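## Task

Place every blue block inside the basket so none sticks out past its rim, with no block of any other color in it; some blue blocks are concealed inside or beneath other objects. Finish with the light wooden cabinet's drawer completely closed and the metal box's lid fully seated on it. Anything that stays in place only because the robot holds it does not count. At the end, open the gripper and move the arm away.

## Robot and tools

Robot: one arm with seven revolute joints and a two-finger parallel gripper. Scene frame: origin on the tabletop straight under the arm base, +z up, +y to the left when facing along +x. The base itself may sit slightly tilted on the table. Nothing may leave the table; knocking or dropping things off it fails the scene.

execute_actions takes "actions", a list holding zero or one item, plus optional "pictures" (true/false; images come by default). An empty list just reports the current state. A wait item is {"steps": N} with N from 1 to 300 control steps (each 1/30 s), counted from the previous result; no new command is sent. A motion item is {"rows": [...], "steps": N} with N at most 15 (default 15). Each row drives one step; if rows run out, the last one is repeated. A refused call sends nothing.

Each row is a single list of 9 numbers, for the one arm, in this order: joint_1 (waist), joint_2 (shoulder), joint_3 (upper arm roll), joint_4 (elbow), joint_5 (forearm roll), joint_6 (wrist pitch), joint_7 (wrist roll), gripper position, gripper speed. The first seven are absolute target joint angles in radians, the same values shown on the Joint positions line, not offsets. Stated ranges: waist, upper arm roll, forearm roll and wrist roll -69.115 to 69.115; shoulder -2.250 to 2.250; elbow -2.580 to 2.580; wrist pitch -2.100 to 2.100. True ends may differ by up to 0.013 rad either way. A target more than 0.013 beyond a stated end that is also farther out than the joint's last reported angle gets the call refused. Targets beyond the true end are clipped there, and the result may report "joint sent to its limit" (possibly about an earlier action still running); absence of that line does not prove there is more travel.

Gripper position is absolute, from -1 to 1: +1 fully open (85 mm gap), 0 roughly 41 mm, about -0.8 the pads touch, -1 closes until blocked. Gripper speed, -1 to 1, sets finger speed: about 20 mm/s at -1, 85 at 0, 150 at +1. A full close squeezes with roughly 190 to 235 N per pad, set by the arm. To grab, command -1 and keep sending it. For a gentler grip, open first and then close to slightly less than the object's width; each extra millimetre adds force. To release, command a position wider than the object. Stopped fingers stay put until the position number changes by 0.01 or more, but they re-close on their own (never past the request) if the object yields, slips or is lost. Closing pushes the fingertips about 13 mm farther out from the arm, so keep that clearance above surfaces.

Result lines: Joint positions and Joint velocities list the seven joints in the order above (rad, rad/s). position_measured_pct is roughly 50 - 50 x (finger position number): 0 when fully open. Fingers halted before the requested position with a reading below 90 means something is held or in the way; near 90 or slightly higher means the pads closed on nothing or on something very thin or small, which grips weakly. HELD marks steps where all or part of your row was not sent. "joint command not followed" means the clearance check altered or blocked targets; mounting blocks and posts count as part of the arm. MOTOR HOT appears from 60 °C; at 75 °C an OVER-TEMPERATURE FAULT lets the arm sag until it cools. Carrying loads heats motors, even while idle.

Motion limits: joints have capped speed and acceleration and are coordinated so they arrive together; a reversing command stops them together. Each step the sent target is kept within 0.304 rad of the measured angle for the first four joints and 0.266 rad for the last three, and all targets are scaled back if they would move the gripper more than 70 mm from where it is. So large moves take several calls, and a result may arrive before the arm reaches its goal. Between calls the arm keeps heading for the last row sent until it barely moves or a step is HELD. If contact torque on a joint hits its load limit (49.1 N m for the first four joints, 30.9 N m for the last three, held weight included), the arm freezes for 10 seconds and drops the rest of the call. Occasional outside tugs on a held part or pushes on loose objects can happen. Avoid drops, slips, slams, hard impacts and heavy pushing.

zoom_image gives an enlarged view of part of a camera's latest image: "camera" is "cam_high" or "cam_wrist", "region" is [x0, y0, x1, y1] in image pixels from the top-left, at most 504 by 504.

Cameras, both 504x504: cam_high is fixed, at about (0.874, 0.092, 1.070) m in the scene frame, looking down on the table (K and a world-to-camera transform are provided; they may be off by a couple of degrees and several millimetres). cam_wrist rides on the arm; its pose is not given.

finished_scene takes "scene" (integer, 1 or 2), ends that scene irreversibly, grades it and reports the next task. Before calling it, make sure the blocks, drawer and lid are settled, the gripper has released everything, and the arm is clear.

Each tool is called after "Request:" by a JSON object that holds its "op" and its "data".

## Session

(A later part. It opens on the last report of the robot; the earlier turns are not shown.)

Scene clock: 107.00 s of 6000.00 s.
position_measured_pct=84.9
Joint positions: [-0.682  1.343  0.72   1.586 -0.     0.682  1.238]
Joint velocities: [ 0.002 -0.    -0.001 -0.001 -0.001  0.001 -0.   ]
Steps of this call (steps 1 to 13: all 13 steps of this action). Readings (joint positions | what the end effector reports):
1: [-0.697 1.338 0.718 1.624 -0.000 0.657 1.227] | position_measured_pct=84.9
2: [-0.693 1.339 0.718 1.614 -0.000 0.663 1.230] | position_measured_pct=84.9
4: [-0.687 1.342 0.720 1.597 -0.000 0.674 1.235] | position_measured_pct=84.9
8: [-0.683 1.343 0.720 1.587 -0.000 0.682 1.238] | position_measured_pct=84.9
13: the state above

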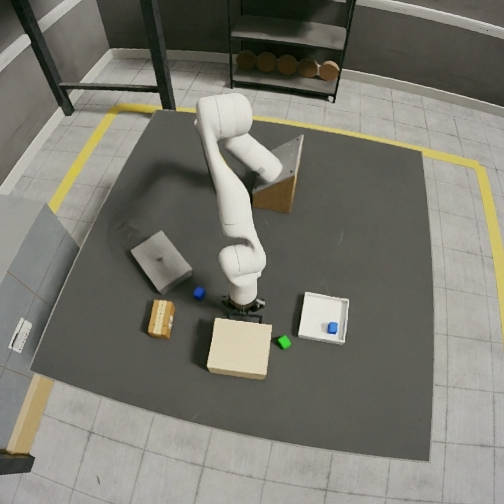

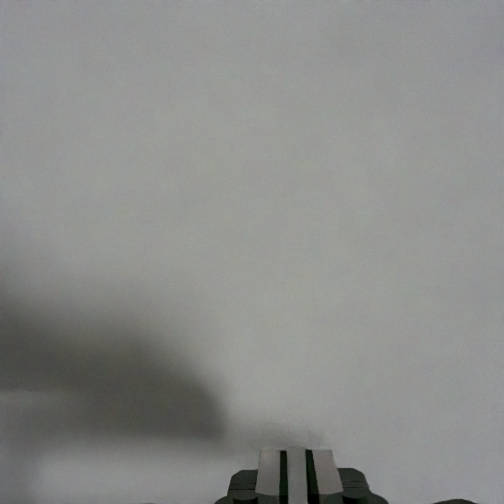

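Push 4 mm more.

Request:
{"op": "execute_actions", "data": {"actions": [{"rows":[[-0.679,1.344,0.721,1.577,0,0.686,1.24,-0.7,0],[-0.679,1.344,0.721,1.577,0,0.686,1.24,-0.7,0],[-0.676,1.346,0.722,1.569,0,0.691,1.242,-0.7,0]],"steps":11}]}}

Request:
{"op": "zoom_image", "data": {"camera": "cam_high", "region": [200, 280, 290, 350]}}

Request:
{"op": "zoom_image", "data": {"camera": "cam_high", "region": [110, 220, 230, 350]}}

Scene clock: 111.63 s of 6000.00 s.
position_measured_pct=84.9
Joint positions: [-0.676  1.347  0.721  1.572 -0.001  0.694  1.242]
Joint velocities: [ 0.001 -0.     0.    -0.001 -0.002 -0.     0.   ]
Steps of this call (steps 1 to 15: the robot went on to your last target; steps 16 to 90: nothing new was sent; then 1.27 s passed at rest; steps 91 to 101: all 11 steps of this action). Readings (joint positions | what the end effector reports):
91: [-0.682 1.344 0.720 1.585 -0.001 0.683 1.238] | position_measured_pct=84.9
92: [-0.680 1.344 0.720 1.581 -0.001 0.687 1.239] | position_measured_pct=84.9
94: [-0.677 1.346 0.720 1.574 -0.001 0.693 1.241] | position_measured_pct=84.9
98: [-0.676 1.347 0.721 1.572 -0.001 0.694 1.242] | position_measured_pct=84.9
101: the state above

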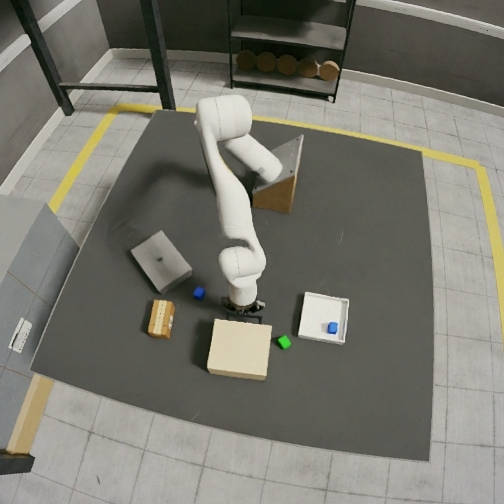

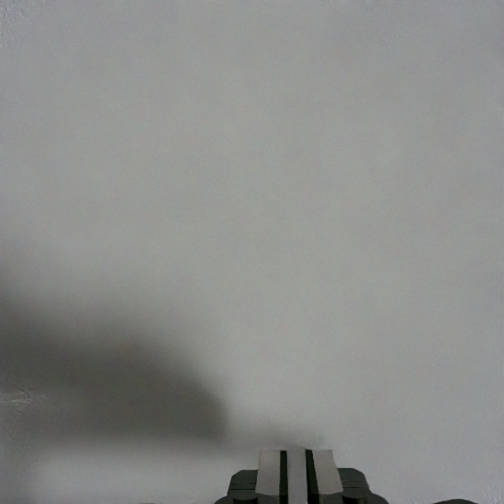

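Region (200, 280, 290, 350) of cam_high's 504x504 image, scaled by 5.600, with more detail than that image has.

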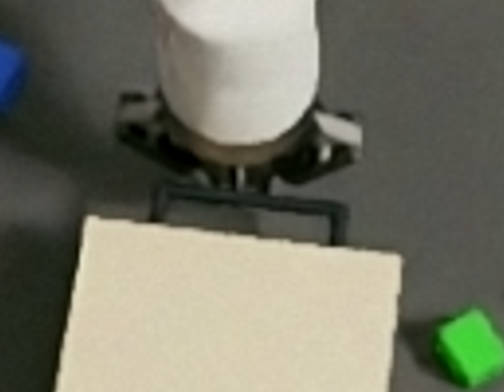

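Region (110, 220, 230, 350) of cam_high's 504x504 image, scaled by 3.877, with more detail than that image has; it fills the left 465 columns of this view, and the rest is white.

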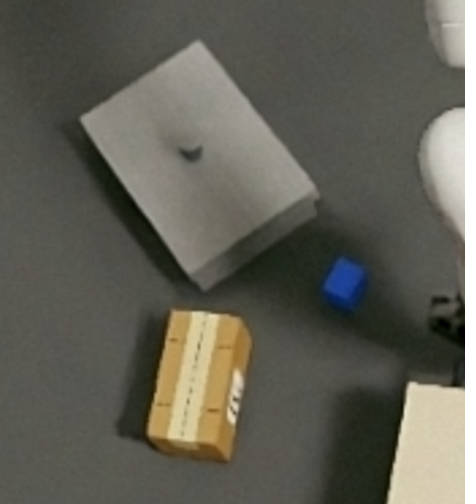

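Request:
{"op": "execute_actions", "data": {"actions": [{"rows":[[-0.76,1.27,0.735,1.65,0,0.72,1.25,0.2,0]],"steps":8}], "pictures": false}}

Request:
{"op": "execute_actions", "data": {"actions": [{"rows":[[-0.719,1.059,0.928,1.871,0,0.615,1.27,0.2,0]]}], "pictures": false}}

Request:
{"op": "execute_actions", "data": {"actions": [{"steps":8}]}}

Scene clock: 118.90 s of 6000.00 s.
position_measured_pct=69.0
Joint positions: [-0.755  1.274  0.734  1.646 -0.     0.72   1.25 ]
Joint velocities: [-0.011 -0.014  0.011  0.056  0.002  0.028  0.006]
Steps of this call (steps 1 to 15: the robot went on to your last target; steps 16 to 90: nothing new was sent; then 4.00 s passed at rest; steps 91 to 98: all 8 steps of this action). Readings (joint positions | what the end effector reports):
91: [-0.677 1.346 0.721 1.573 -0.001 0.694 1.242] | position_measured_pct=84.9
92: [-0.684 1.340 0.722 1.578 -0.000 0.694 1.243] | position_measured_pct=84.5
94: [-0.714 1.312 0.727 1.604 0.000 0.702 1.245] | position_measured_pct=80.6
98: the state above

Scene clock: 119.40 s of 6000.00 s.
position_measured_pct=40.1
Joint positions: [-0.718  1.064  0.93   1.87   0.     0.616  1.27 ]
Joint velocities: [-0.004 -0.04  -0.035  0.021 -0.013 -0.016  0.   ]
Steps of this call (steps 1 to 15: all 15 steps of this action). Readings (joint positions | what the end effector reports):
1: [-0.755 1.272 0.735 1.649 -0.000 0.720 1.250] | position_measured_pct=66.3
2: [-0.755 1.266 0.738 1.655 -0.001 0.717 1.251] | position_measured_pct=63.1
4: [-0.751 1.236 0.760 1.684 -0.001 0.703 1.253] | position_measured_pct=57.1
8: [-0.735 1.140 0.849 1.781 -0.000 0.657 1.262] | position_measured_pct=45.2
15: the state above

Scene clock: 119.67 s of 6000.00 s.
position_measured_pct=40.1
Joint positions: [-0.719  1.06   0.928  1.871  0.     0.615  1.27 ]
Joint velocities: [-0.001 -0.005 -0.     0.    -0.    -0.001  0.   ]
Steps of this call (steps 1 to 8: the robot went on to your last target). Readings (joint positions | what the end effector reports):
1: [-0.719 1.063 0.929 1.870 0.000 0.615 1.270] | position_measured_pct=40.1
2: [-0.719 1.062 0.928 1.871 0.000 0.615 1.270] | position_measured_pct=40.1
4: [-0.719 1.061 0.928 1.871 -0.000 0.615 1.270] | position_measured_pct=40.1
8: the state above

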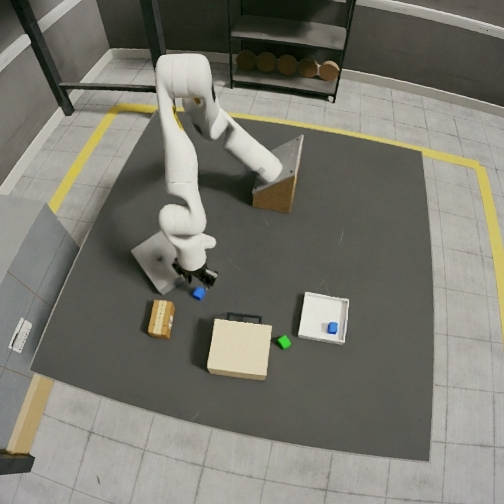

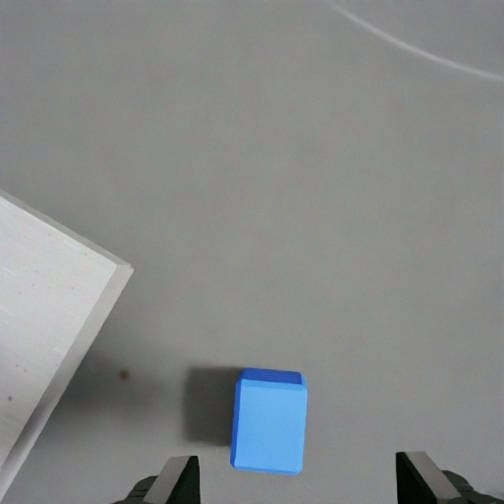

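Request:
{"op": "execute_actions", "data": {"actions": [{"rows":[[-0.569,1.153,0.871,1.897,0,0.425,1.215,0.05,0]]}]}}

Request:
{"op": "execute_actions", "data": {"actions": [{"rows":[[-0.569,1.153,0.871,1.897,0,0.425,1.215,-1,0]],"steps":13}]}}

Scene clock: 128.07 s of 6000.00 s.
position_measured_pct=47.6
Joint positions: [-0.572  1.152  0.871  1.897  0.     0.425  1.215]
Joint velocities: [0.023 0.012 0.002 0.001 0.001 0.002 0.   ]
Steps of this call (steps 1 to 15: the robot went on to your last target; steps 16 to 90: nothing new was sent; then 4.90 s passed at rest; steps 91 to 105: all 15 steps of this action). Readings (joint positions | what the end effector reports):
91: [-0.717 1.060 0.928 1.871 -0.000 0.614 1.270] | position_measured_pct=40.1
92: [-0.711 1.064 0.926 1.872 -0.000 0.607 1.268] | position_measured_pct=40.5
94: [-0.680 1.083 0.916 1.876 -0.000 0.574 1.258] | position_measured_pct=44.4
98: [-0.594 1.138 0.881 1.893 0.000 0.458 1.224] | position_measured_pct=47.2
105: the state above

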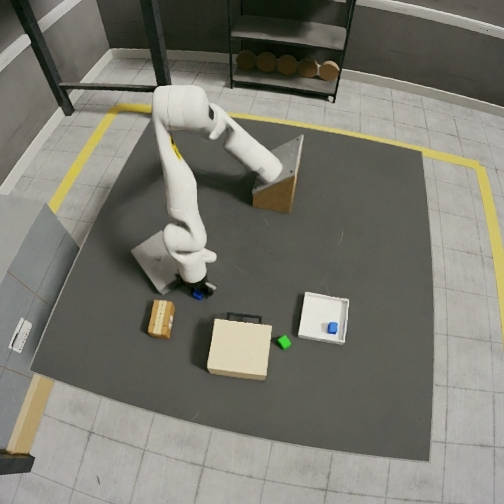

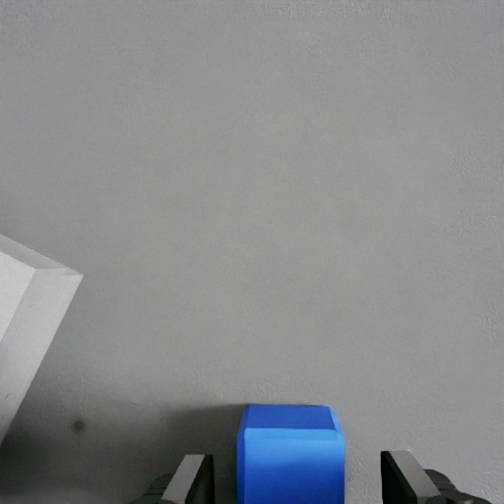

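Scene clock: 128.50 s of 6000.00 s.
position_measured_pct=69.4
Joint positions: [-0.57   1.152  0.871  1.897  0.     0.426  1.215]
Joint velocities: [ 0.    -0.    -0.     0.001 -0.001 -0.001  0.   ]
Steps of this call (steps 1 to 13: all 13 steps of this action). Readings (joint positions | what the end effector reports):
1: [-0.571 1.152 0.871 1.897 0.000 0.425 1.215] | position_measured_pct=47.6
2: [-0.570 1.152 0.871 1.897 0.000 0.425 1.215] | position_measured_pct=48.0
4: [-0.570 1.153 0.871 1.897 0.000 0.425 1.215] | position_measured_pct=52.0
8: [-0.569 1.153 0.871 1.897 0.000 0.425 1.215] | position_measured_pct=63.5
13: the state above

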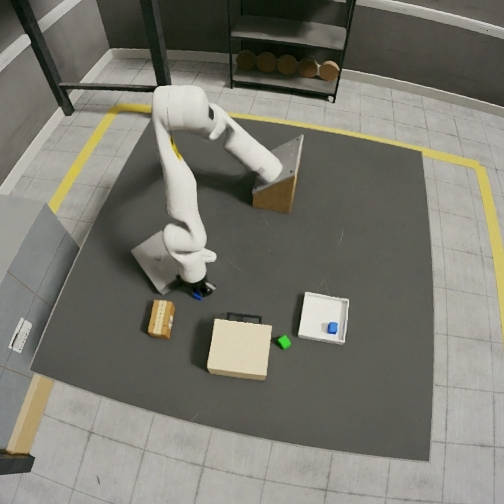

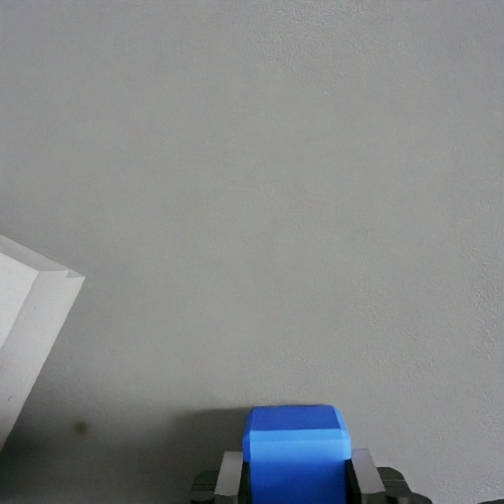

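Request:
{"op": "execute_actions", "data": {"actions": [{"rows":[[-0.719,1.059,0.928,1.871,0,0.615,1.2,-1,0]],"steps":9}], "pictures": false}}

Request:
{"op": "execute_actions", "data": {"actions": [{"rows":[[-0.807,1.217,0.752,1.618,0,0.821,1.05,-1,0]],"steps":11}], "pictures": false}}

Request:
{"op": "execute_actions", "data": {"actions": [{"rows":[[-0.87,1.39,0.63,1.32,0,0.99,0.9,-1,0]],"steps":10}], "pictures": false}}

Request:
{"op": "execute_actions", "data": {"actions": [{"rows":[[-0.897,1.591,0.497,1.057,0,1.127,0.75,-1,0]],"steps":10}], "pictures": false}}

Request:
{"op": "execute_actions", "data": {"actions": [{"rows":[[-0.899,1.683,0.468,1.037,0,1.067,0.7,-1,0]],"steps":10}], "pictures": false}}

Request:
{"op": "execute_actions", "data": {"actions": [{"rows":[[-0.861,1.756,0.474,1.053,0,0.968,0.7,-1,0]],"steps":13}]}}

Scene clock: 142.20 s of 6000.00 s.
position_measured_pct=69.4
Joint positions: [-0.705  1.067  0.923  1.872 -0.     0.599  1.201]
Joint velocities: [-0.245 -0.162  0.13  -0.054  0.001  0.419 -0.033]
Steps of this call (steps 1 to 15: the robot went on to your last target; steps 16 to 90: nothing new was sent; then 10.40 s passed at rest; steps 91 to 99: all 9 steps of this action). Readings (joint positions | what the end effector reports):
91: [-0.572 1.151 0.872 1.897 0.000 0.427 1.215] | position_measured_pct=69.4
92: [-0.578 1.147 0.874 1.897 0.000 0.433 1.214] | position_measured_pct=69.4
94: [-0.608 1.129 0.883 1.892 0.000 0.466 1.212] | position_measured_pct=69.4
98: [-0.695 1.074 0.918 1.875 -0.000 0.582 1.203] | position_measured_pct=69.4
99: the state above

Scene clock: 142.57 s of 6000.00 s.
position_measured_pct=69.4
Joint positions: [-0.794  1.191  0.78   1.656 -0.     0.793  1.073]
Joint velocities: [-0.195  0.355 -0.499 -0.593 -0.02   0.42  -0.363]
Steps of this call (steps 1 to 11: all 11 steps of this action). Readings (joint positions | what the end effector reports):
1: [-0.712 1.064 0.926 1.870 0.000 0.612 1.200] | position_measured_pct=69.4
2: [-0.720 1.066 0.926 1.864 0.001 0.626 1.196] | position_measured_pct=69.4
4: [-0.737 1.079 0.912 1.835 0.001 0.664 1.180] | position_measured_pct=69.4
8: [-0.770 1.144 0.839 1.731 0.001 0.740 1.118] | position_measured_pct=69.4
11: the state above

Scene clock: 142.90 s of 6000.00 s.
position_measured_pct=69.4
Joint positions: [-0.859  1.36   0.65   1.371 -0.     0.961  0.925]
Joint velocities: [-0.153  0.369 -0.316 -0.694 -0.013  0.389 -0.353]
Steps of this call (steps 1 to 10: all 10 steps of this action). Readings (joint positions | what the end effector reports):
1: [-0.800 1.203 0.765 1.637 -0.001 0.807 1.061] | position_measured_pct=69.4
2: [-0.807 1.218 0.752 1.615 -0.000 0.822 1.049] | position_measured_pct=69.4
4: [-0.820 1.256 0.726 1.557 0.000 0.858 1.018] | position_measured_pct=69.4
8: [-0.847 1.329 0.674 1.428 0.000 0.930 0.954] | position_measured_pct=69.4
10: the state above

Scene clock: 143.23 s of 6000.00 s.
position_measured_pct=69.4
Joint positions: [-0.893  1.563  0.513  1.092 -0.001  1.109  0.769]
Joint velocities: [-0.076  0.408 -0.322 -0.553 -0.012  0.299 -0.332]
Steps of this call (steps 1 to 10: all 10 steps of this action). Readings (joint positions | what the end effector reports):
1: [-0.864 1.372 0.640 1.349 -0.001 0.973 0.914] | position_measured_pct=69.4
2: [-0.867 1.388 0.631 1.324 0.000 0.988 0.901] | position_measured_pct=69.4
4: [-0.873 1.433 0.604 1.262 0.001 1.020 0.868] | position_measured_pct=69.4
8: [-0.887 1.527 0.540 1.140 0.000 1.083 0.798] | position_measured_pct=69.4
10: the state above

Scene clock: 143.57 s of 6000.00 s.
position_measured_pct=69.4
Joint positions: [-0.899  1.68   0.467  1.038 -0.     1.067  0.7  ]
Joint velocities: [ 0.003  0.022  0.017 -0.015  0.007 -0.004 -0.001]
Steps of this call (steps 1 to 10: all 10 steps of this action). Readings (joint positions | what the end effector reports):
1: [-0.896 1.576 0.503 1.076 -0.001 1.116 0.759] | position_measured_pct=69.4
2: [-0.897 1.594 0.495 1.062 -0.000 1.118 0.747] | position_measured_pct=69.4
4: [-0.899 1.640 0.480 1.045 -0.000 1.105 0.721] | position_measured_pct=69.4
8: [-0.899 1.678 0.466 1.039 -0.001 1.068 0.700] | position_measured_pct=69.4
10: the state above

Scene clock: 144.00 s of 6000.00 s.
position_measured_pct=69.4
Joint positions: [-0.865  1.748  0.474  1.051  0.     0.97   0.7  ]
Joint velocities: [ 0.001  0.001  0.    -0.001 -0.     0.003  0.   ]
Steps of this call (steps 1 to 13: all 13 steps of this action). Readings (joint positions | what the end effector reports):
1: [-0.898 1.682 0.468 1.037 -0.000 1.066 0.700] | position_measured_pct=69.4
2: [-0.895 1.688 0.468 1.037 -0.000 1.059 0.700] | position_measured_pct=69.4
4: [-0.881 1.717 0.471 1.042 -0.000 1.023 0.700] | position_measured_pct=69.4
8: [-0.865 1.748 0.474 1.051 0.000 0.970 0.700] | position_measured_pct=69.4
13: the state above

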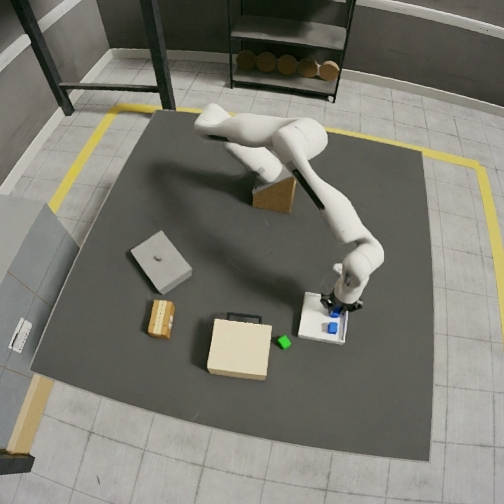

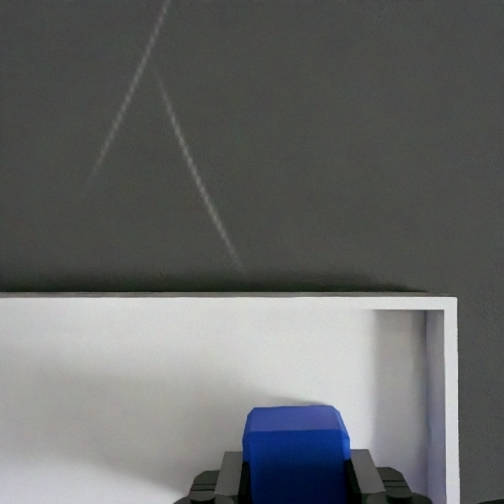

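Request:
{"op": "execute_actions", "data": {"actions": [{"rows":[[-0.866,1.746,0.473,1.051,0,0.981,0.7,-1,0],[-0.866,1.746,0.473,1.051,0,0.981,0.7,-1,0],[-0.866,1.746,0.473,1.051,0,0.981,0.7,-0.1,0]],"steps":11}], "pictures": false}}

Request:
{"op": "execute_actions", "data": {"actions": [{"rows":[[-0.899,1.683,0.468,1.037,0,1.067,0.7,-0.1,0]],"steps":6}], "pictures": false}}

Request:
{"op": "execute_actions", "data": {"actions": [{"rows":[[-0.897,1.591,0.497,1.057,0,1.127,0.85,0.2,0]],"steps":7}]}}

Request:
{"op": "execute_actions", "data": {"actions": [{"rows":[[-0.86,1.4,0.625,1.27,0,1.04,1.1,1,0]],"steps":10}], "pictures": false}}

Request:
{"op": "execute_actions", "data": {"actions": [{"rows":[[-0.798,1.227,0.749,1.507,0,0.919,1.35,1,0]],"steps":10}], "pictures": false}}

Request:
{"op": "execute_actions", "data": {"actions": [{"rows":[[-0.66,1.115,0.865,1.507,0,0.89,1.52,1,0]],"steps":8}], "pictures": false}}

Request:
{"op": "execute_actions", "data": {"actions": [{"rows":[[-0.499,1.022,0.975,1.509,0,0.842,1.68,1,0]]}], "pictures": false}}

Request:
{"op": "execute_actions", "data": {"actions": [{"steps":4}]}}

Scene clock: 155.40 s of 6000.00 s.
position_measured_pct=55.6
Joint positions: [-0.866  1.746  0.473  1.051 -0.     0.981  0.7  ]
Joint velocities: [ 0.001  0.002  0.    -0.    -0.001 -0.001  0.   ]
Steps of this call (steps 1 to 15: the robot went on to your last target; steps 16 to 90: nothing new was sent; then 8.03 s passed at rest; steps 91 to 101: all 11 steps of this action). Readings (joint positions | what the end effector reports):
91: [-0.865 1.747 0.474 1.051 0.000 0.971 0.700] | position_measured_pct=69.4
92: [-0.867 1.744 0.474 1.051 0.000 0.976 0.700] | position_measured_pct=69.4
94: [-0.868 1.743 0.473 1.050 -0.000 0.981 0.700] | position_measured_pct=69.4
98: [-0.866 1.745 0.473 1.051 -0.000 0.981 0.700] | position_measured_pct=59.5
101: the state above

Scene clock: 155.60 s of 6000.00 s.
position_measured_pct=54.8
Joint positions: [-0.896  1.689  0.469  1.038 -0.     1.058  0.7  ]
Joint velocities: [-0.094 -0.191 -0.015 -0.086  0.     0.296 -0.   ]
Steps of this call (steps 1 to 6: all 6 steps of this action). Readings (joint positions | what the end effector reports):
1: [-0.867 1.745 0.473 1.051 0.000 0.982 0.700] | position_measured_pct=55.2
2: [-0.870 1.739 0.472 1.051 0.000 0.989 0.700] | position_measured_pct=55.2
4: [-0.884 1.712 0.470 1.046 0.000 1.025 0.700] | position_measured_pct=54.8
6: the state above

Scene clock: 155.83 s of 6000.00 s.
position_measured_pct=42.5
Joint positions: [-0.897  1.598  0.496  1.054  0.001  1.123  0.838]
Joint velocities: [ 0.007 -0.179  0.107  0.032  0.01   0.126  0.438]
Steps of this call (steps 1 to 7: all 7 steps of this action). Readings (joint positions | what the end effector reports):
1: [-0.898 1.682 0.468 1.036 -0.000 1.066 0.701] | position_measured_pct=54.8
2: [-0.898 1.673 0.469 1.039 -0.001 1.074 0.709] | position_measured_pct=54.4
4: [-0.897 1.639 0.477 1.047 -0.001 1.098 0.753] | position_measured_pct=50.4
7: the state above

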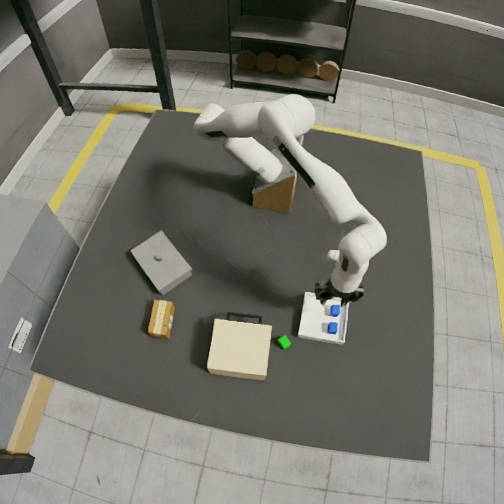

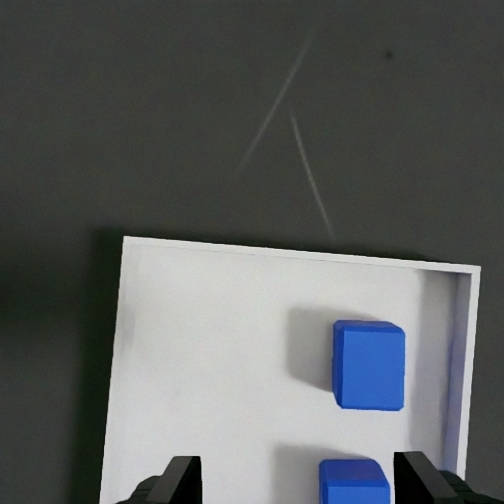

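Scene clock: 156.17 s of 6000.00 s.
position_measured_pct=17.9
Joint positions: [-0.865  1.424  0.611  1.24   0.001  1.052  1.071]
Joint velocities: [ 0.103 -0.382  0.338  0.501  0.013 -0.202  0.547]
Steps of this call (steps 1 to 10: all 10 steps of this action). Readings (joint positions | what the end effector reports):
1: [-0.897 1.592 0.499 1.056 0.001 1.125 0.850] | position_measured_pct=41.3
2: [-0.896 1.583 0.502 1.064 -0.000 1.123 0.863] | position_measured_pct=40.1
4: [-0.892 1.550 0.517 1.094 -0.001 1.112 0.907] | position_measured_pct=35.7
8: [-0.873 1.458 0.582 1.197 -0.000 1.069 1.024] | position_measured_pct=23.8
10: the state above

Scene clock: 156.50 s of 6000.00 s.
position_measured_pct=0.0
Joint positions: [-0.804  1.245  0.74   1.483  0.001  0.931  1.327]
Joint velocities: [ 0.126 -0.292  0.261  0.454  0.005 -0.232  0.49 ]
Steps of this call (steps 1 to 10: all 10 steps of this action). Readings (joint positions | what the end effector reports):
1: [-0.862 1.411 0.621 1.256 0.001 1.045 1.088] | position_measured_pct=15.1
2: [-0.858 1.396 0.629 1.276 0.000 1.036 1.107] | position_measured_pct=11.9
4: [-0.846 1.354 0.655 1.329 -0.001 1.011 1.160] | position_measured_pct=6.0
8: [-0.815 1.273 0.717 1.442 0.000 0.952 1.282] | position_measured_pct=0.4
10: the state above

Scene clock: 156.77 s of 6000.00 s.
position_measured_pct=0.0
Joint positions: [-0.679  1.131  0.852  1.506  0.001  0.894  1.498]
Joint velocities: [ 0.369 -0.291  0.414  0.019  0.027 -0.086  0.481]
Steps of this call (steps 1 to 8: all 8 steps of this action). Readings (joint positions | what the end effector reports):
1: [-0.799 1.235 0.748 1.496 0.001 0.925 1.342] | position_measured_pct=0.0
2: [-0.790 1.222 0.755 1.503 -0.001 0.920 1.361] | position_measured_pct=0.0
4: [-0.756 1.189 0.783 1.504 -0.001 0.910 1.408] | position_measured_pct=0.0
8: the state above

Scene clock: 157.27 s of 6000.00 s.
position_measured_pct=0.0
Joint positions: [-0.501  1.023  0.975  1.509 -0.     0.842  1.68 ]
Joint velocities: [ 0.015 -0.007 -0.008 -0.001 -0.    -0.003  0.   ]
Steps of this call (steps 1 to 15: all 15 steps of this action). Readings (joint positions | what the end effector reports):
1: [-0.667 1.122 0.863 1.506 0.001 0.891 1.513] | position_measured_pct=0.0
2: [-0.651 1.110 0.872 1.506 -0.000 0.887 1.529] | position_measured_pct=0.0
4: [-0.607 1.085 0.899 1.506 -0.001 0.875 1.572] | position_measured_pct=0.0
8: [-0.526 1.038 0.959 1.508 0.001 0.850 1.654] | position_measured_pct=0.0
15: the state above

Scene clock: 157.40 s of 6000.00 s.
position_measured_pct=0.0
Joint positions: [-0.5    1.022  0.975  1.509  0.     0.842  1.68 ]
Joint velocities: [ 0.005 -0.003  0.001 -0.    -0.001 -0.001  0.   ]
Steps of this call (steps 1 to 4: the robot went on to your last target). Readings (joint positions | what the end effector reports):
1: [-0.500 1.023 0.975 1.509 -0.000 0.842 1.680] | position_measured_pct=0.0
2: [-0.500 1.023 0.975 1.509 -0.000 0.842 1.680] | position_measured_pct=0.0
4: the state above

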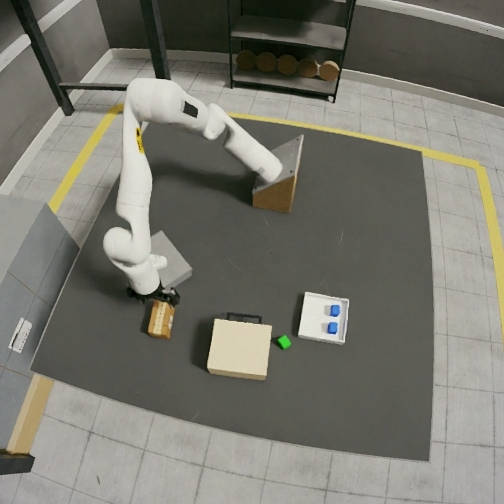

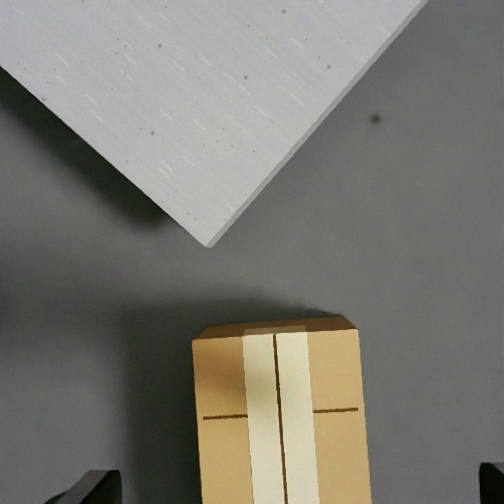

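Request:
{"op": "execute_actions", "data": {"actions": [{"rows":[[-0.359,1.111,0.908,1.463,0,0.737,1.75,1,0]],"steps":13}], "pictures": false}}

Request:
{"op": "execute_actions", "data": {"actions": [{"rows":[[-0.359,1.111,0.908,1.463,0,0.737,1.75,0.1,0.5]],"steps":14}]}}

Request:
{"op": "execute_actions", "data": {"actions": [{"rows":[[-0.46,1.045,0.956,1.438,0,0.873,1.75,0.1,0.5]],"steps":11}], "pictures": false}}

Request:
{"op": "execute_actions", "data": {"actions": [{"rows":[[-0.344,0.894,1.054,1.438,0,0.873,1.9,0.1,0.5]]}]}}

Scene clock: 168.77 s of 6000.00 s.
position_measured_pct=0.0
Joint positions: [-0.363  1.109  0.908  1.464 -0.     0.737  1.75 ]
Joint velocities: [ 0.034  0.016  0.004 -0.009  0.    -0.001  0.001]
Steps of this call (steps 1 to 15: the robot went on to your last target; steps 16 to 90: nothing new was sent; then 7.93 s passed at rest; steps 91 to 103: all 13 steps of this action). Readings (joint positions | what the end effector reports):
91: [-0.497 1.023 0.975 1.508 -0.000 0.841 1.680] | position_measured_pct=0.0
92: [-0.491 1.027 0.972 1.506 -0.000 0.838 1.683] | position_measured_pct=0.0
94: [-0.461 1.046 0.960 1.496 -0.000 0.818 1.696] | position_measured_pct=0.0
98: [-0.379 1.098 0.918 1.471 0.000 0.752 1.740] | position_measured_pct=0.0
103: the state above

Scene clock: 169.23 s of 6000.00 s.
position_measured_pct=36.9
Joint positions: [-0.36   1.11   0.908  1.462  0.     0.738  1.75 ]
Joint velocities: [-0.    -0.    -0.     0.001 -0.     0.    -0.   ]
Steps of this call (steps 1 to 14: all 14 steps of this action). Readings (joint positions | what the end effector reports):
1: [-0.362 1.110 0.908 1.463 -0.000 0.737 1.750] | position_measured_pct=0.0
2: [-0.361 1.110 0.908 1.463 0.000 0.737 1.750] | position_measured_pct=0.8
4: [-0.360 1.110 0.908 1.463 0.000 0.737 1.750] | position_measured_pct=6.3
8: [-0.359 1.111 0.908 1.463 0.000 0.737 1.750] | position_measured_pct=22.2
14: the state above

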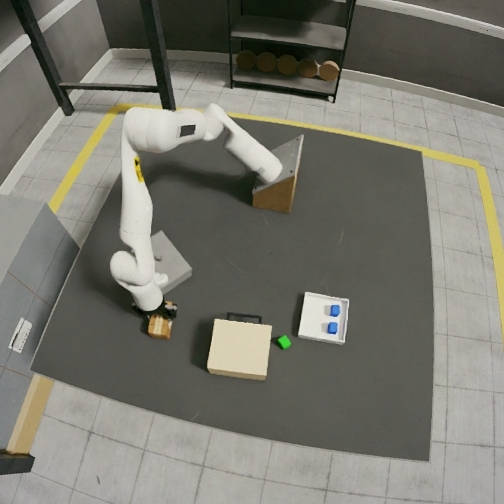

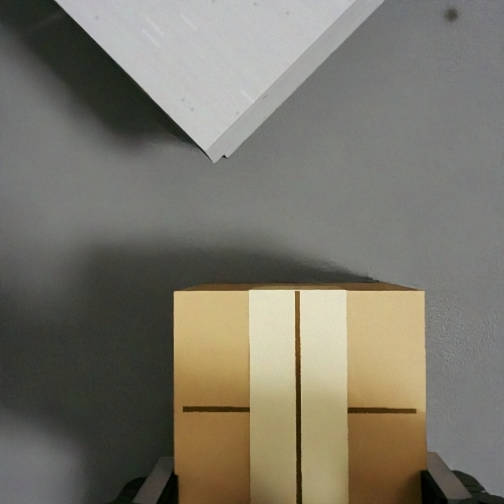

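Scene clock: 169.60 s of 6000.00 s.
position_measured_pct=36.9
Joint positions: [-0.456  1.047  0.956  1.438  0.     0.873  1.75 ]
Joint velocities: [-0.025 -0.014 -0.001  0.008 -0.003  0.008 -0.   ]
Steps of this call (steps 1 to 11: all 11 steps of this action). Readings (joint positions | what the end effector reports):
1: [-0.362 1.109 0.909 1.462 0.000 0.738 1.750] | position_measured_pct=36.9
2: [-0.368 1.105 0.911 1.462 0.000 0.745 1.750] | position_measured_pct=36.9
4: [-0.397 1.087 0.923 1.456 0.000 0.781 1.750] | position_measured_pct=36.9
8: [-0.454 1.049 0.954 1.438 -0.000 0.866 1.750] | position_measured_pct=36.9
11: the state above

Scene clock: 170.10 s of 6000.00 s.
position_measured_pct=36.9
Joint positions: [-0.345  0.896  1.054  1.438 -0.     0.873  1.9  ]
Joint velocities: [ 0.008 -0.014 -0.016 -0.    -0.002  0.001  0.   ]
Steps of this call (steps 1 to 15: all 15 steps of this action). Readings (joint positions | what the end effector reports):
1: [-0.456 1.045 0.956 1.438 -0.000 0.873 1.751] | position_measured_pct=36.9
2: [-0.452 1.038 0.957 1.438 -0.001 0.873 1.756] | position_measured_pct=36.9
4: [-0.431 1.009 0.971 1.438 -0.002 0.873 1.782] | position_measured_pct=36.9
8: [-0.369 0.927 1.031 1.437 -0.000 0.873 1.865] | position_measured_pct=36.9
15: the state above

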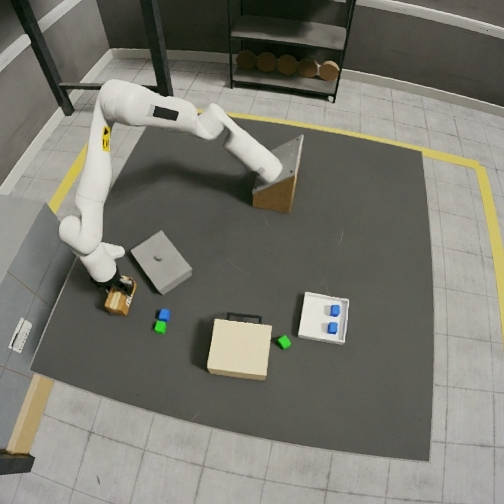

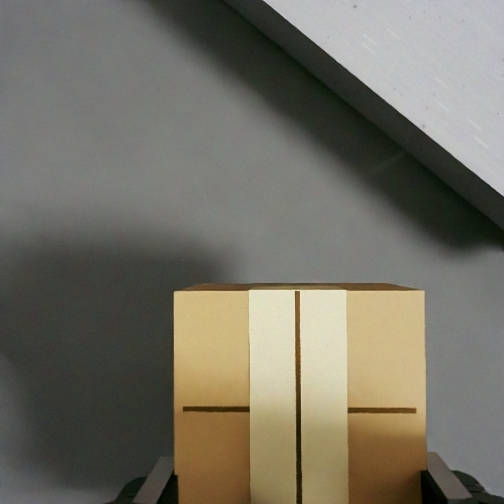

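Request:
{"op": "execute_actions", "data": {"actions": [{"rows":[[-0.231,0.949,0.985,1.462,0,0.743,1.9,0.1,0.5]]}], "pictures": false}}

Request:
{"op": "execute_actions", "data": {"actions": [{"rows":[[-0.231,0.949,0.985,1.462,0,0.743,1.9,0.65,0]],"steps":10}], "pictures": false}}

Request:
{"op": "execute_actions", "data": {"actions": [{"rows":[[-0.344,0.894,1.054,1.438,0,0.873,1.9,0.65,0]],"steps":9}], "pictures": false}}

Request:
{"op": "execute_actions", "data": {"actions": [{"rows":[[-0.499,1.022,0.975,1.509,0,0.842,1.75,0.1,0]]}]}}

Scene clock: 174.77 s of 6000.00 s.
position_measured_pct=36.9
Joint positions: [-0.232  0.949  0.985  1.462  0.     0.743  1.9  ]
Joint velocities: [ 0.014  0.003  0.002  0.    -0.001 -0.    -0.   ]
Steps of this call (steps 1 to 15: the robot went on to your last target; steps 16 to 90: nothing new was sent; then 1.17 s passed at rest; steps 91 to 105: all 15 steps of this action). Readings (joint positions | what the end effector reports):
91: [-0.342 0.895 1.053 1.438 -0.000 0.872 1.900] | position_measured_pct=36.9
92: [-0.336 0.898 1.050 1.438 -0.000 0.866 1.900] | position_measured_pct=36.9
94: [-0.306 0.912 1.034 1.444 -0.000 0.835 1.900] | position_measured_pct=36.9
98: [-0.241 0.945 0.990 1.461 0.000 0.753 1.900] | position_measured_pct=36.9
105: the state above

Scene clock: 175.10 s of 6000.00 s.
position_measured_pct=18.7
Joint positions: [-0.231  0.949  0.985  1.462  0.     0.743  1.9  ]
Joint velocities: [ 0.001  0.001 -0.    -0.    -0.001  0.    -0.   ]
Steps of this call (steps 1 to 10: all 10 steps of this action). Readings (joint positions | what the end effector reports):
1: [-0.232 0.949 0.985 1.462 0.000 0.743 1.900] | position_measured_pct=36.9
2: [-0.232 0.949 0.985 1.462 0.000 0.743 1.900] | position_measured_pct=36.9
4: [-0.231 0.949 0.985 1.462 0.000 0.743 1.900] | position_measured_pct=32.1
8: [-0.231 0.949 0.985 1.462 0.000 0.743 1.900] | position_measured_pct=21.4
10: the state above

Scene clock: 175.40 s of 6000.00 s.
position_measured_pct=17.5
Joint positions: [-0.338  0.896  1.053  1.437  0.     0.87   1.9  ]
Joint velocities: [-0.031 -0.03   0.07  -0.021  0.005  0.118 -0.   ]
Steps of this call (steps 1 to 9: all 9 steps of this action). Readings (joint positions | what the end effector reports):
1: [-0.233 0.948 0.986 1.462 0.000 0.744 1.900] | position_measured_pct=18.3
2: [-0.239 0.945 0.989 1.462 0.000 0.750 1.900] | position_measured_pct=17.9
4: [-0.269 0.931 1.005 1.456 0.000 0.781 1.900] | position_measured_pct=17.9
8: [-0.335 0.899 1.049 1.439 -0.000 0.863 1.900] | position_measured_pct=17.9
9: the state above

Scene clock: 175.90 s of 6000.00 s.
position_measured_pct=44.8
Joint positions: [-0.497  1.02   0.975  1.509  0.     0.842  1.75 ]
Joint velocities: [-0.018  0.012  0.014  0.004  0.002 -0.002 -0.   ]
Steps of this call (steps 1 to 15: all 15 steps of this action). Readings (joint positions | what the end effector reports):
1: [-0.340 0.897 1.054 1.438 0.000 0.872 1.899] | position_measured_pct=17.5
2: [-0.347 0.902 1.054 1.441 0.002 0.871 1.894] | position_measured_pct=18.3
4: [-0.378 0.926 1.043 1.454 0.002 0.865 1.868] | position_measured_pct=22.2
8: [-0.463 0.994 0.994 1.492 0.000 0.849 1.786] | position_measured_pct=33.7
15: the state above

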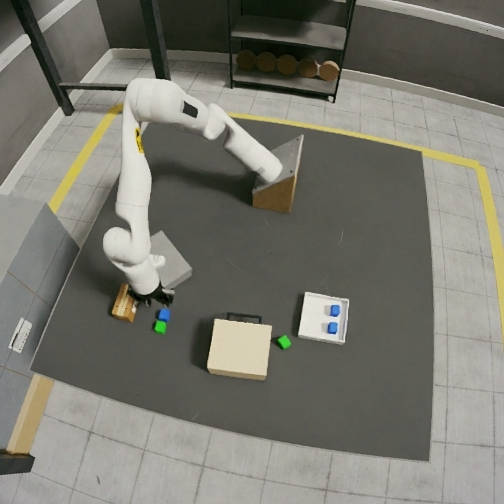

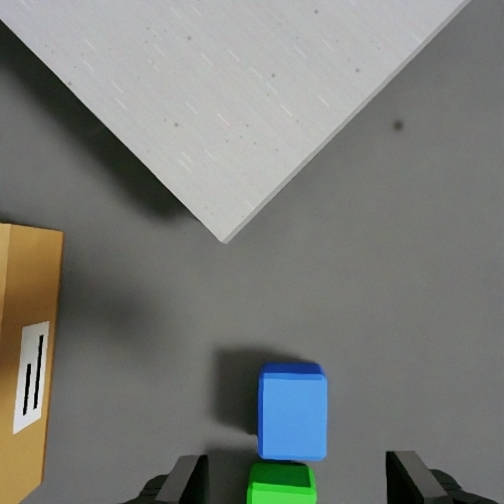

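Request:
{"op": "execute_actions", "data": {"actions": [{"rows":[[-0.362,1.11,0.909,1.538,0,0.664,1.74,0.1,0]]}]}}

Request:
{"op": "execute_actions", "data": {"actions": [{"rows":[[-0.362,1.11,0.909,1.538,0,0.664,1.74,-1,0]],"steps":13}]}}

Scene clock: 182.77 s of 6000.00 s.
position_measured_pct=45.2
Joint positions: [-0.364  1.109  0.909  1.538  0.     0.664  1.74 ]
Joint velocities: [ 0.019  0.009  0.003 -0.     0.     0.     0.   ]
Steps of this call (steps 1 to 15: the robot went on to your last target; steps 16 to 90: nothing new was sent; then 3.37 s passed at rest; steps 91 to 105: all 15 steps of this action). Readings (joint positions | what the end effector reports):
91: [-0.498 1.023 0.975 1.509 -0.000 0.841 1.750] | position_measured_pct=45.2
92: [-0.491 1.027 0.972 1.509 -0.000 0.834 1.750] | position_measured_pct=45.2
94: [-0.461 1.046 0.960 1.514 -0.000 0.800 1.748] | position_measured_pct=45.2
98: [-0.380 1.098 0.918 1.535 0.000 0.689 1.741] | position_measured_pct=45.2
105: the state above

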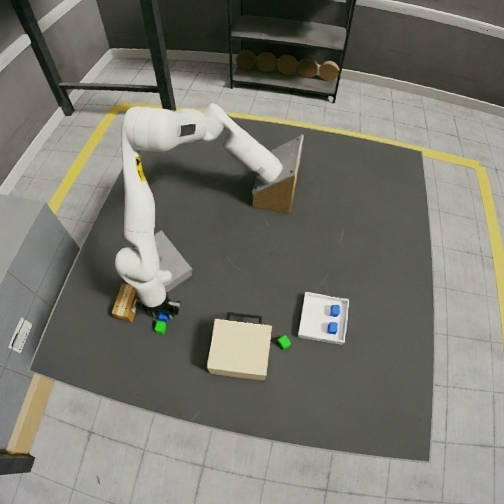

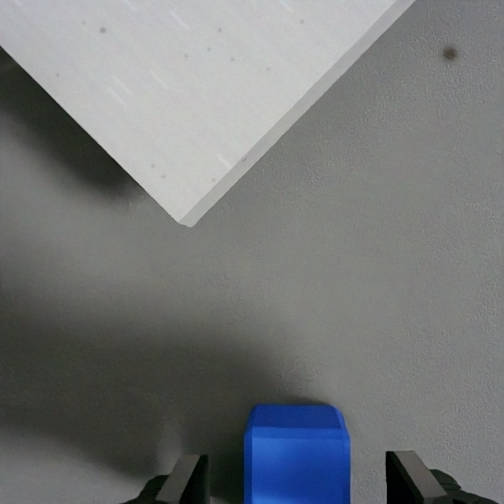

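Scene clock: 183.20 s of 6000.00 s.
position_measured_pct=69.4
Joint positions: [-0.363  1.109  0.909  1.538  0.     0.665  1.74 ]
Joint velocities: [ 0.    -0.001  0.     0.     0.001 -0.003 -0.   ]
Steps of this call (steps 1 to 13: all 13 steps of this action). Readings (joint positions | what the end effector reports):
1: [-0.363 1.109 0.909 1.538 0.000 0.664 1.740] | position_measured_pct=45.2
2: [-0.363 1.110 0.909 1.538 0.000 0.664 1.740] | position_measured_pct=45.6
4: [-0.363 1.110 0.909 1.538 0.000 0.664 1.740] | position_measured_pct=49.6
8: [-0.362 1.110 0.909 1.538 -0.000 0.664 1.740] | position_measured_pct=61.1
13: the state above

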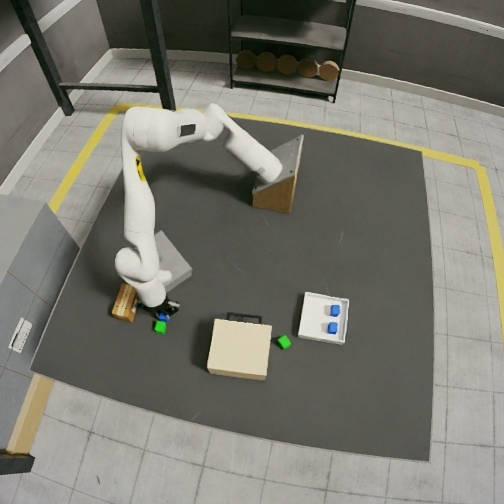

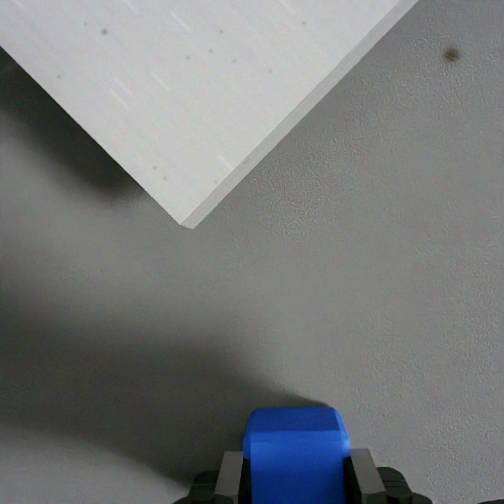

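Request:
{"op": "execute_actions", "data": {"actions": [{"rows":[[-0.499,1.022,0.975,1.509,0,0.842,1.7,-1,0]],"steps":9}], "pictures": false}}

Request:
{"op": "execute_actions", "data": {"actions": [{"rows":[[-0.68,1.105,0.87,1.507,0,0.9,1.5,-1,0]],"steps":9}], "pictures": false}}

Request:
{"op": "execute_actions", "data": {"actions": [{"rows":[[-0.798,1.227,0.749,1.507,0,0.919,1.3,-1,0]],"steps":8}], "pictures": false}}

Request:
{"op": "execute_actions", "data": {"actions": [{"rows":[[-0.86,1.4,0.625,1.27,0,1.04,1.05,-1,0]],"steps":10}], "pictures": false}}

Request:
{"op": "execute_actions", "data": {"actions": [{"rows":[[-0.795,1.643,0.541,1.001,0,1.087,0.825,-1,0]]}]}}

Request:
{"op": "execute_actions", "data": {"actions": [{"rows":[[-0.759,1.702,0.545,1.018,0,1.002,0.825,-1,0]],"steps":13}]}}

Scene clock: 195.47 s of 6000.00 s.
position_measured_pct=69.4
Joint positions: [-0.489  1.028  0.971  1.509 -0.     0.832  1.702]
Joint velocities: [-0.178 -0.128  0.13  -0.054  0.004  0.332 -0.074]
Steps of this call (steps 1 to 15: the robot went on to your last target; steps 16 to 90: nothing new was sent; then 8.97 s passed at rest; steps 91 to 99: all 9 steps of this action). Readings (joint positions | what the end effector reports):
91: [-0.364 1.108 0.910 1.538 0.000 0.666 1.740] | position_measured_pct=69.4
92: [-0.371 1.105 0.912 1.538 0.000 0.672 1.738] | position_measured_pct=69.4
94: [-0.400 1.086 0.924 1.532 0.000 0.706 1.731] | position_measured_pct=69.4
98: [-0.481 1.034 0.966 1.512 -0.000 0.817 1.705] | position_measured_pct=69.4
99: the state above

Scene clock: 195.77 s of 6000.00 s.
position_measured_pct=69.4
Joint positions: [-0.651  1.091  0.888  1.507 -0.     0.891  1.533]
Joint velocities: [-0.479  0.23  -0.4   -0.012 -0.025  0.155 -0.607]
Steps of this call (steps 1 to 9: all 9 steps of this action). Readings (joint positions | what the end effector reports):
1: [-0.496 1.026 0.975 1.508 0.000 0.840 1.699] | position_measured_pct=69.4
2: [-0.506 1.027 0.975 1.509 0.001 0.846 1.693] | position_measured_pct=69.4
4: [-0.545 1.039 0.963 1.509 0.002 0.860 1.659] | position_measured_pct=69.4
8: [-0.633 1.082 0.902 1.507 0.000 0.885 1.556] | position_measured_pct=69.4
9: the state above

Scene clock: 196.03 s of 6000.00 s.
position_measured_pct=69.4
Joint positions: [-0.786  1.215  0.755  1.506 -0.002  0.917  1.317]
Joint velocities: [-0.26   0.255 -0.369  0.009 -0.026  0.055 -0.496]
Steps of this call (steps 1 to 8: all 8 steps of this action). Readings (joint positions | what the end effector reports):
1: [-0.667 1.099 0.876 1.506 -0.001 0.896 1.514] | position_measured_pct=69.4
2: [-0.684 1.112 0.865 1.506 0.001 0.899 1.491] | position_measured_pct=69.4
4: [-0.721 1.150 0.830 1.506 0.001 0.905 1.429] | position_measured_pct=69.4
8: the state above

Scene clock: 196.37 s of 6000.00 s.
position_measured_pct=69.4
Joint positions: [-0.851  1.374  0.641  1.311 -0.001  1.019  1.085]
Joint velocities: [-0.145  0.344 -0.295 -0.617 -0.009  0.304 -0.553]
Steps of this call (steps 1 to 10: all 10 steps of this action). Readings (joint positions | what the end effector reports):
1: [-0.793 1.223 0.746 1.505 -0.002 0.919 1.303] | position_measured_pct=69.4
2: [-0.799 1.235 0.739 1.500 -0.001 0.923 1.287] | position_measured_pct=69.4
4: [-0.812 1.268 0.719 1.473 0.001 0.939 1.240] | position_measured_pct=69.4
8: [-0.839 1.345 0.665 1.363 0.000 0.994 1.131] | position_measured_pct=69.4
10: the state above

Scene clock: 196.87 s of 6000.00 s.
position_measured_pct=69.4
Joint positions: [-0.797  1.639  0.54   1.003 -0.     1.087  0.825]
Joint velocities: [ 0.017  0.034  0.015 -0.033  0.008 -0.    -0.003]
Steps of this call (steps 1 to 15: all 15 steps of this action). Readings (joint positions | what the end effector reports):
1: [-0.854 1.386 0.632 1.292 -0.001 1.029 1.068] | position_measured_pct=69.4
2: [-0.854 1.402 0.624 1.268 -0.000 1.036 1.049] | position_measured_pct=69.4
4: [-0.847 1.451 0.605 1.206 0.000 1.049 0.998] | position_measured_pct=69.4
8: [-0.818 1.570 0.564 1.078 -0.000 1.072 0.890] | position_measured_pct=69.4
15: the state above

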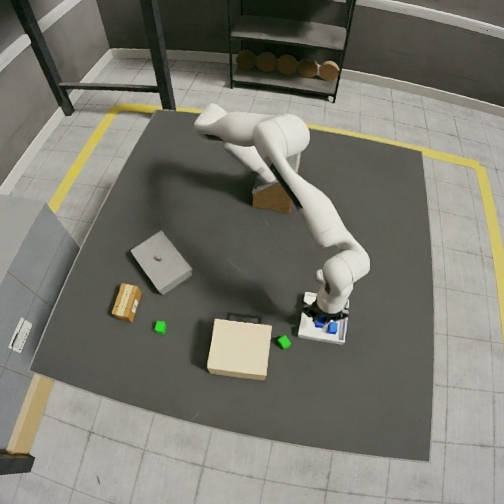

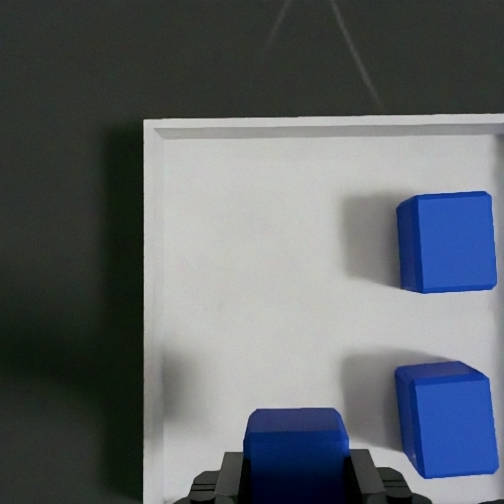

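Scene clock: 197.30 s of 6000.00 s.
position_measured_pct=69.4
Joint positions: [-0.759  1.702  0.545  1.018  0.     1.002  0.825]
Joint velocities: [ 0.003  0.005 -0.    -0.001  0.001 -0.001 -0.   ]
Steps of this call (steps 1 to 13: all 13 steps of this action). Readings (joint positions | what the end effector reports):
1: [-0.796 1.641 0.541 1.002 -0.000 1.086 0.825] | position_measured_pct=69.4
2: [-0.792 1.647 0.541 1.002 -0.000 1.078 0.825] | position_measured_pct=69.4
4: [-0.775 1.675 0.543 1.008 -0.000 1.041 0.825] | position_measured_pct=69.4
8: [-0.760 1.700 0.545 1.019 -0.000 1.003 0.825] | position_measured_pct=69.4
13: the state above

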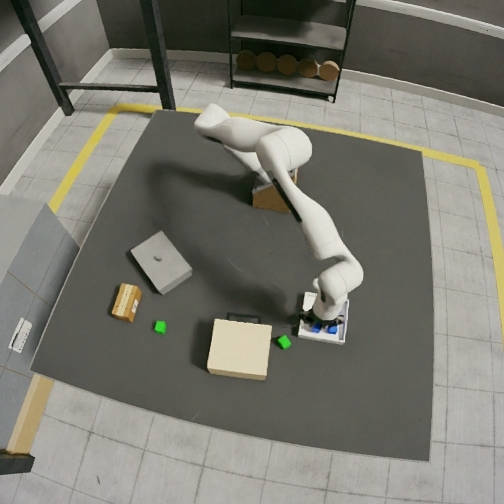

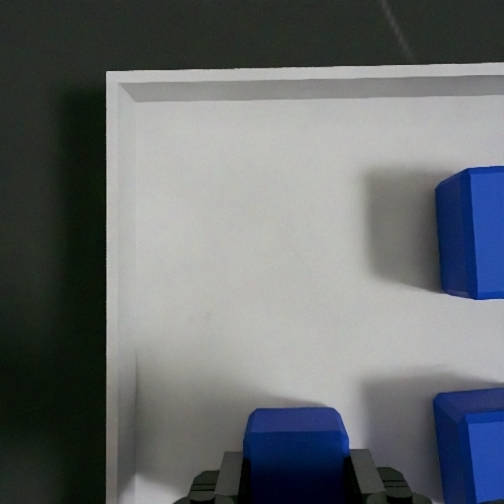

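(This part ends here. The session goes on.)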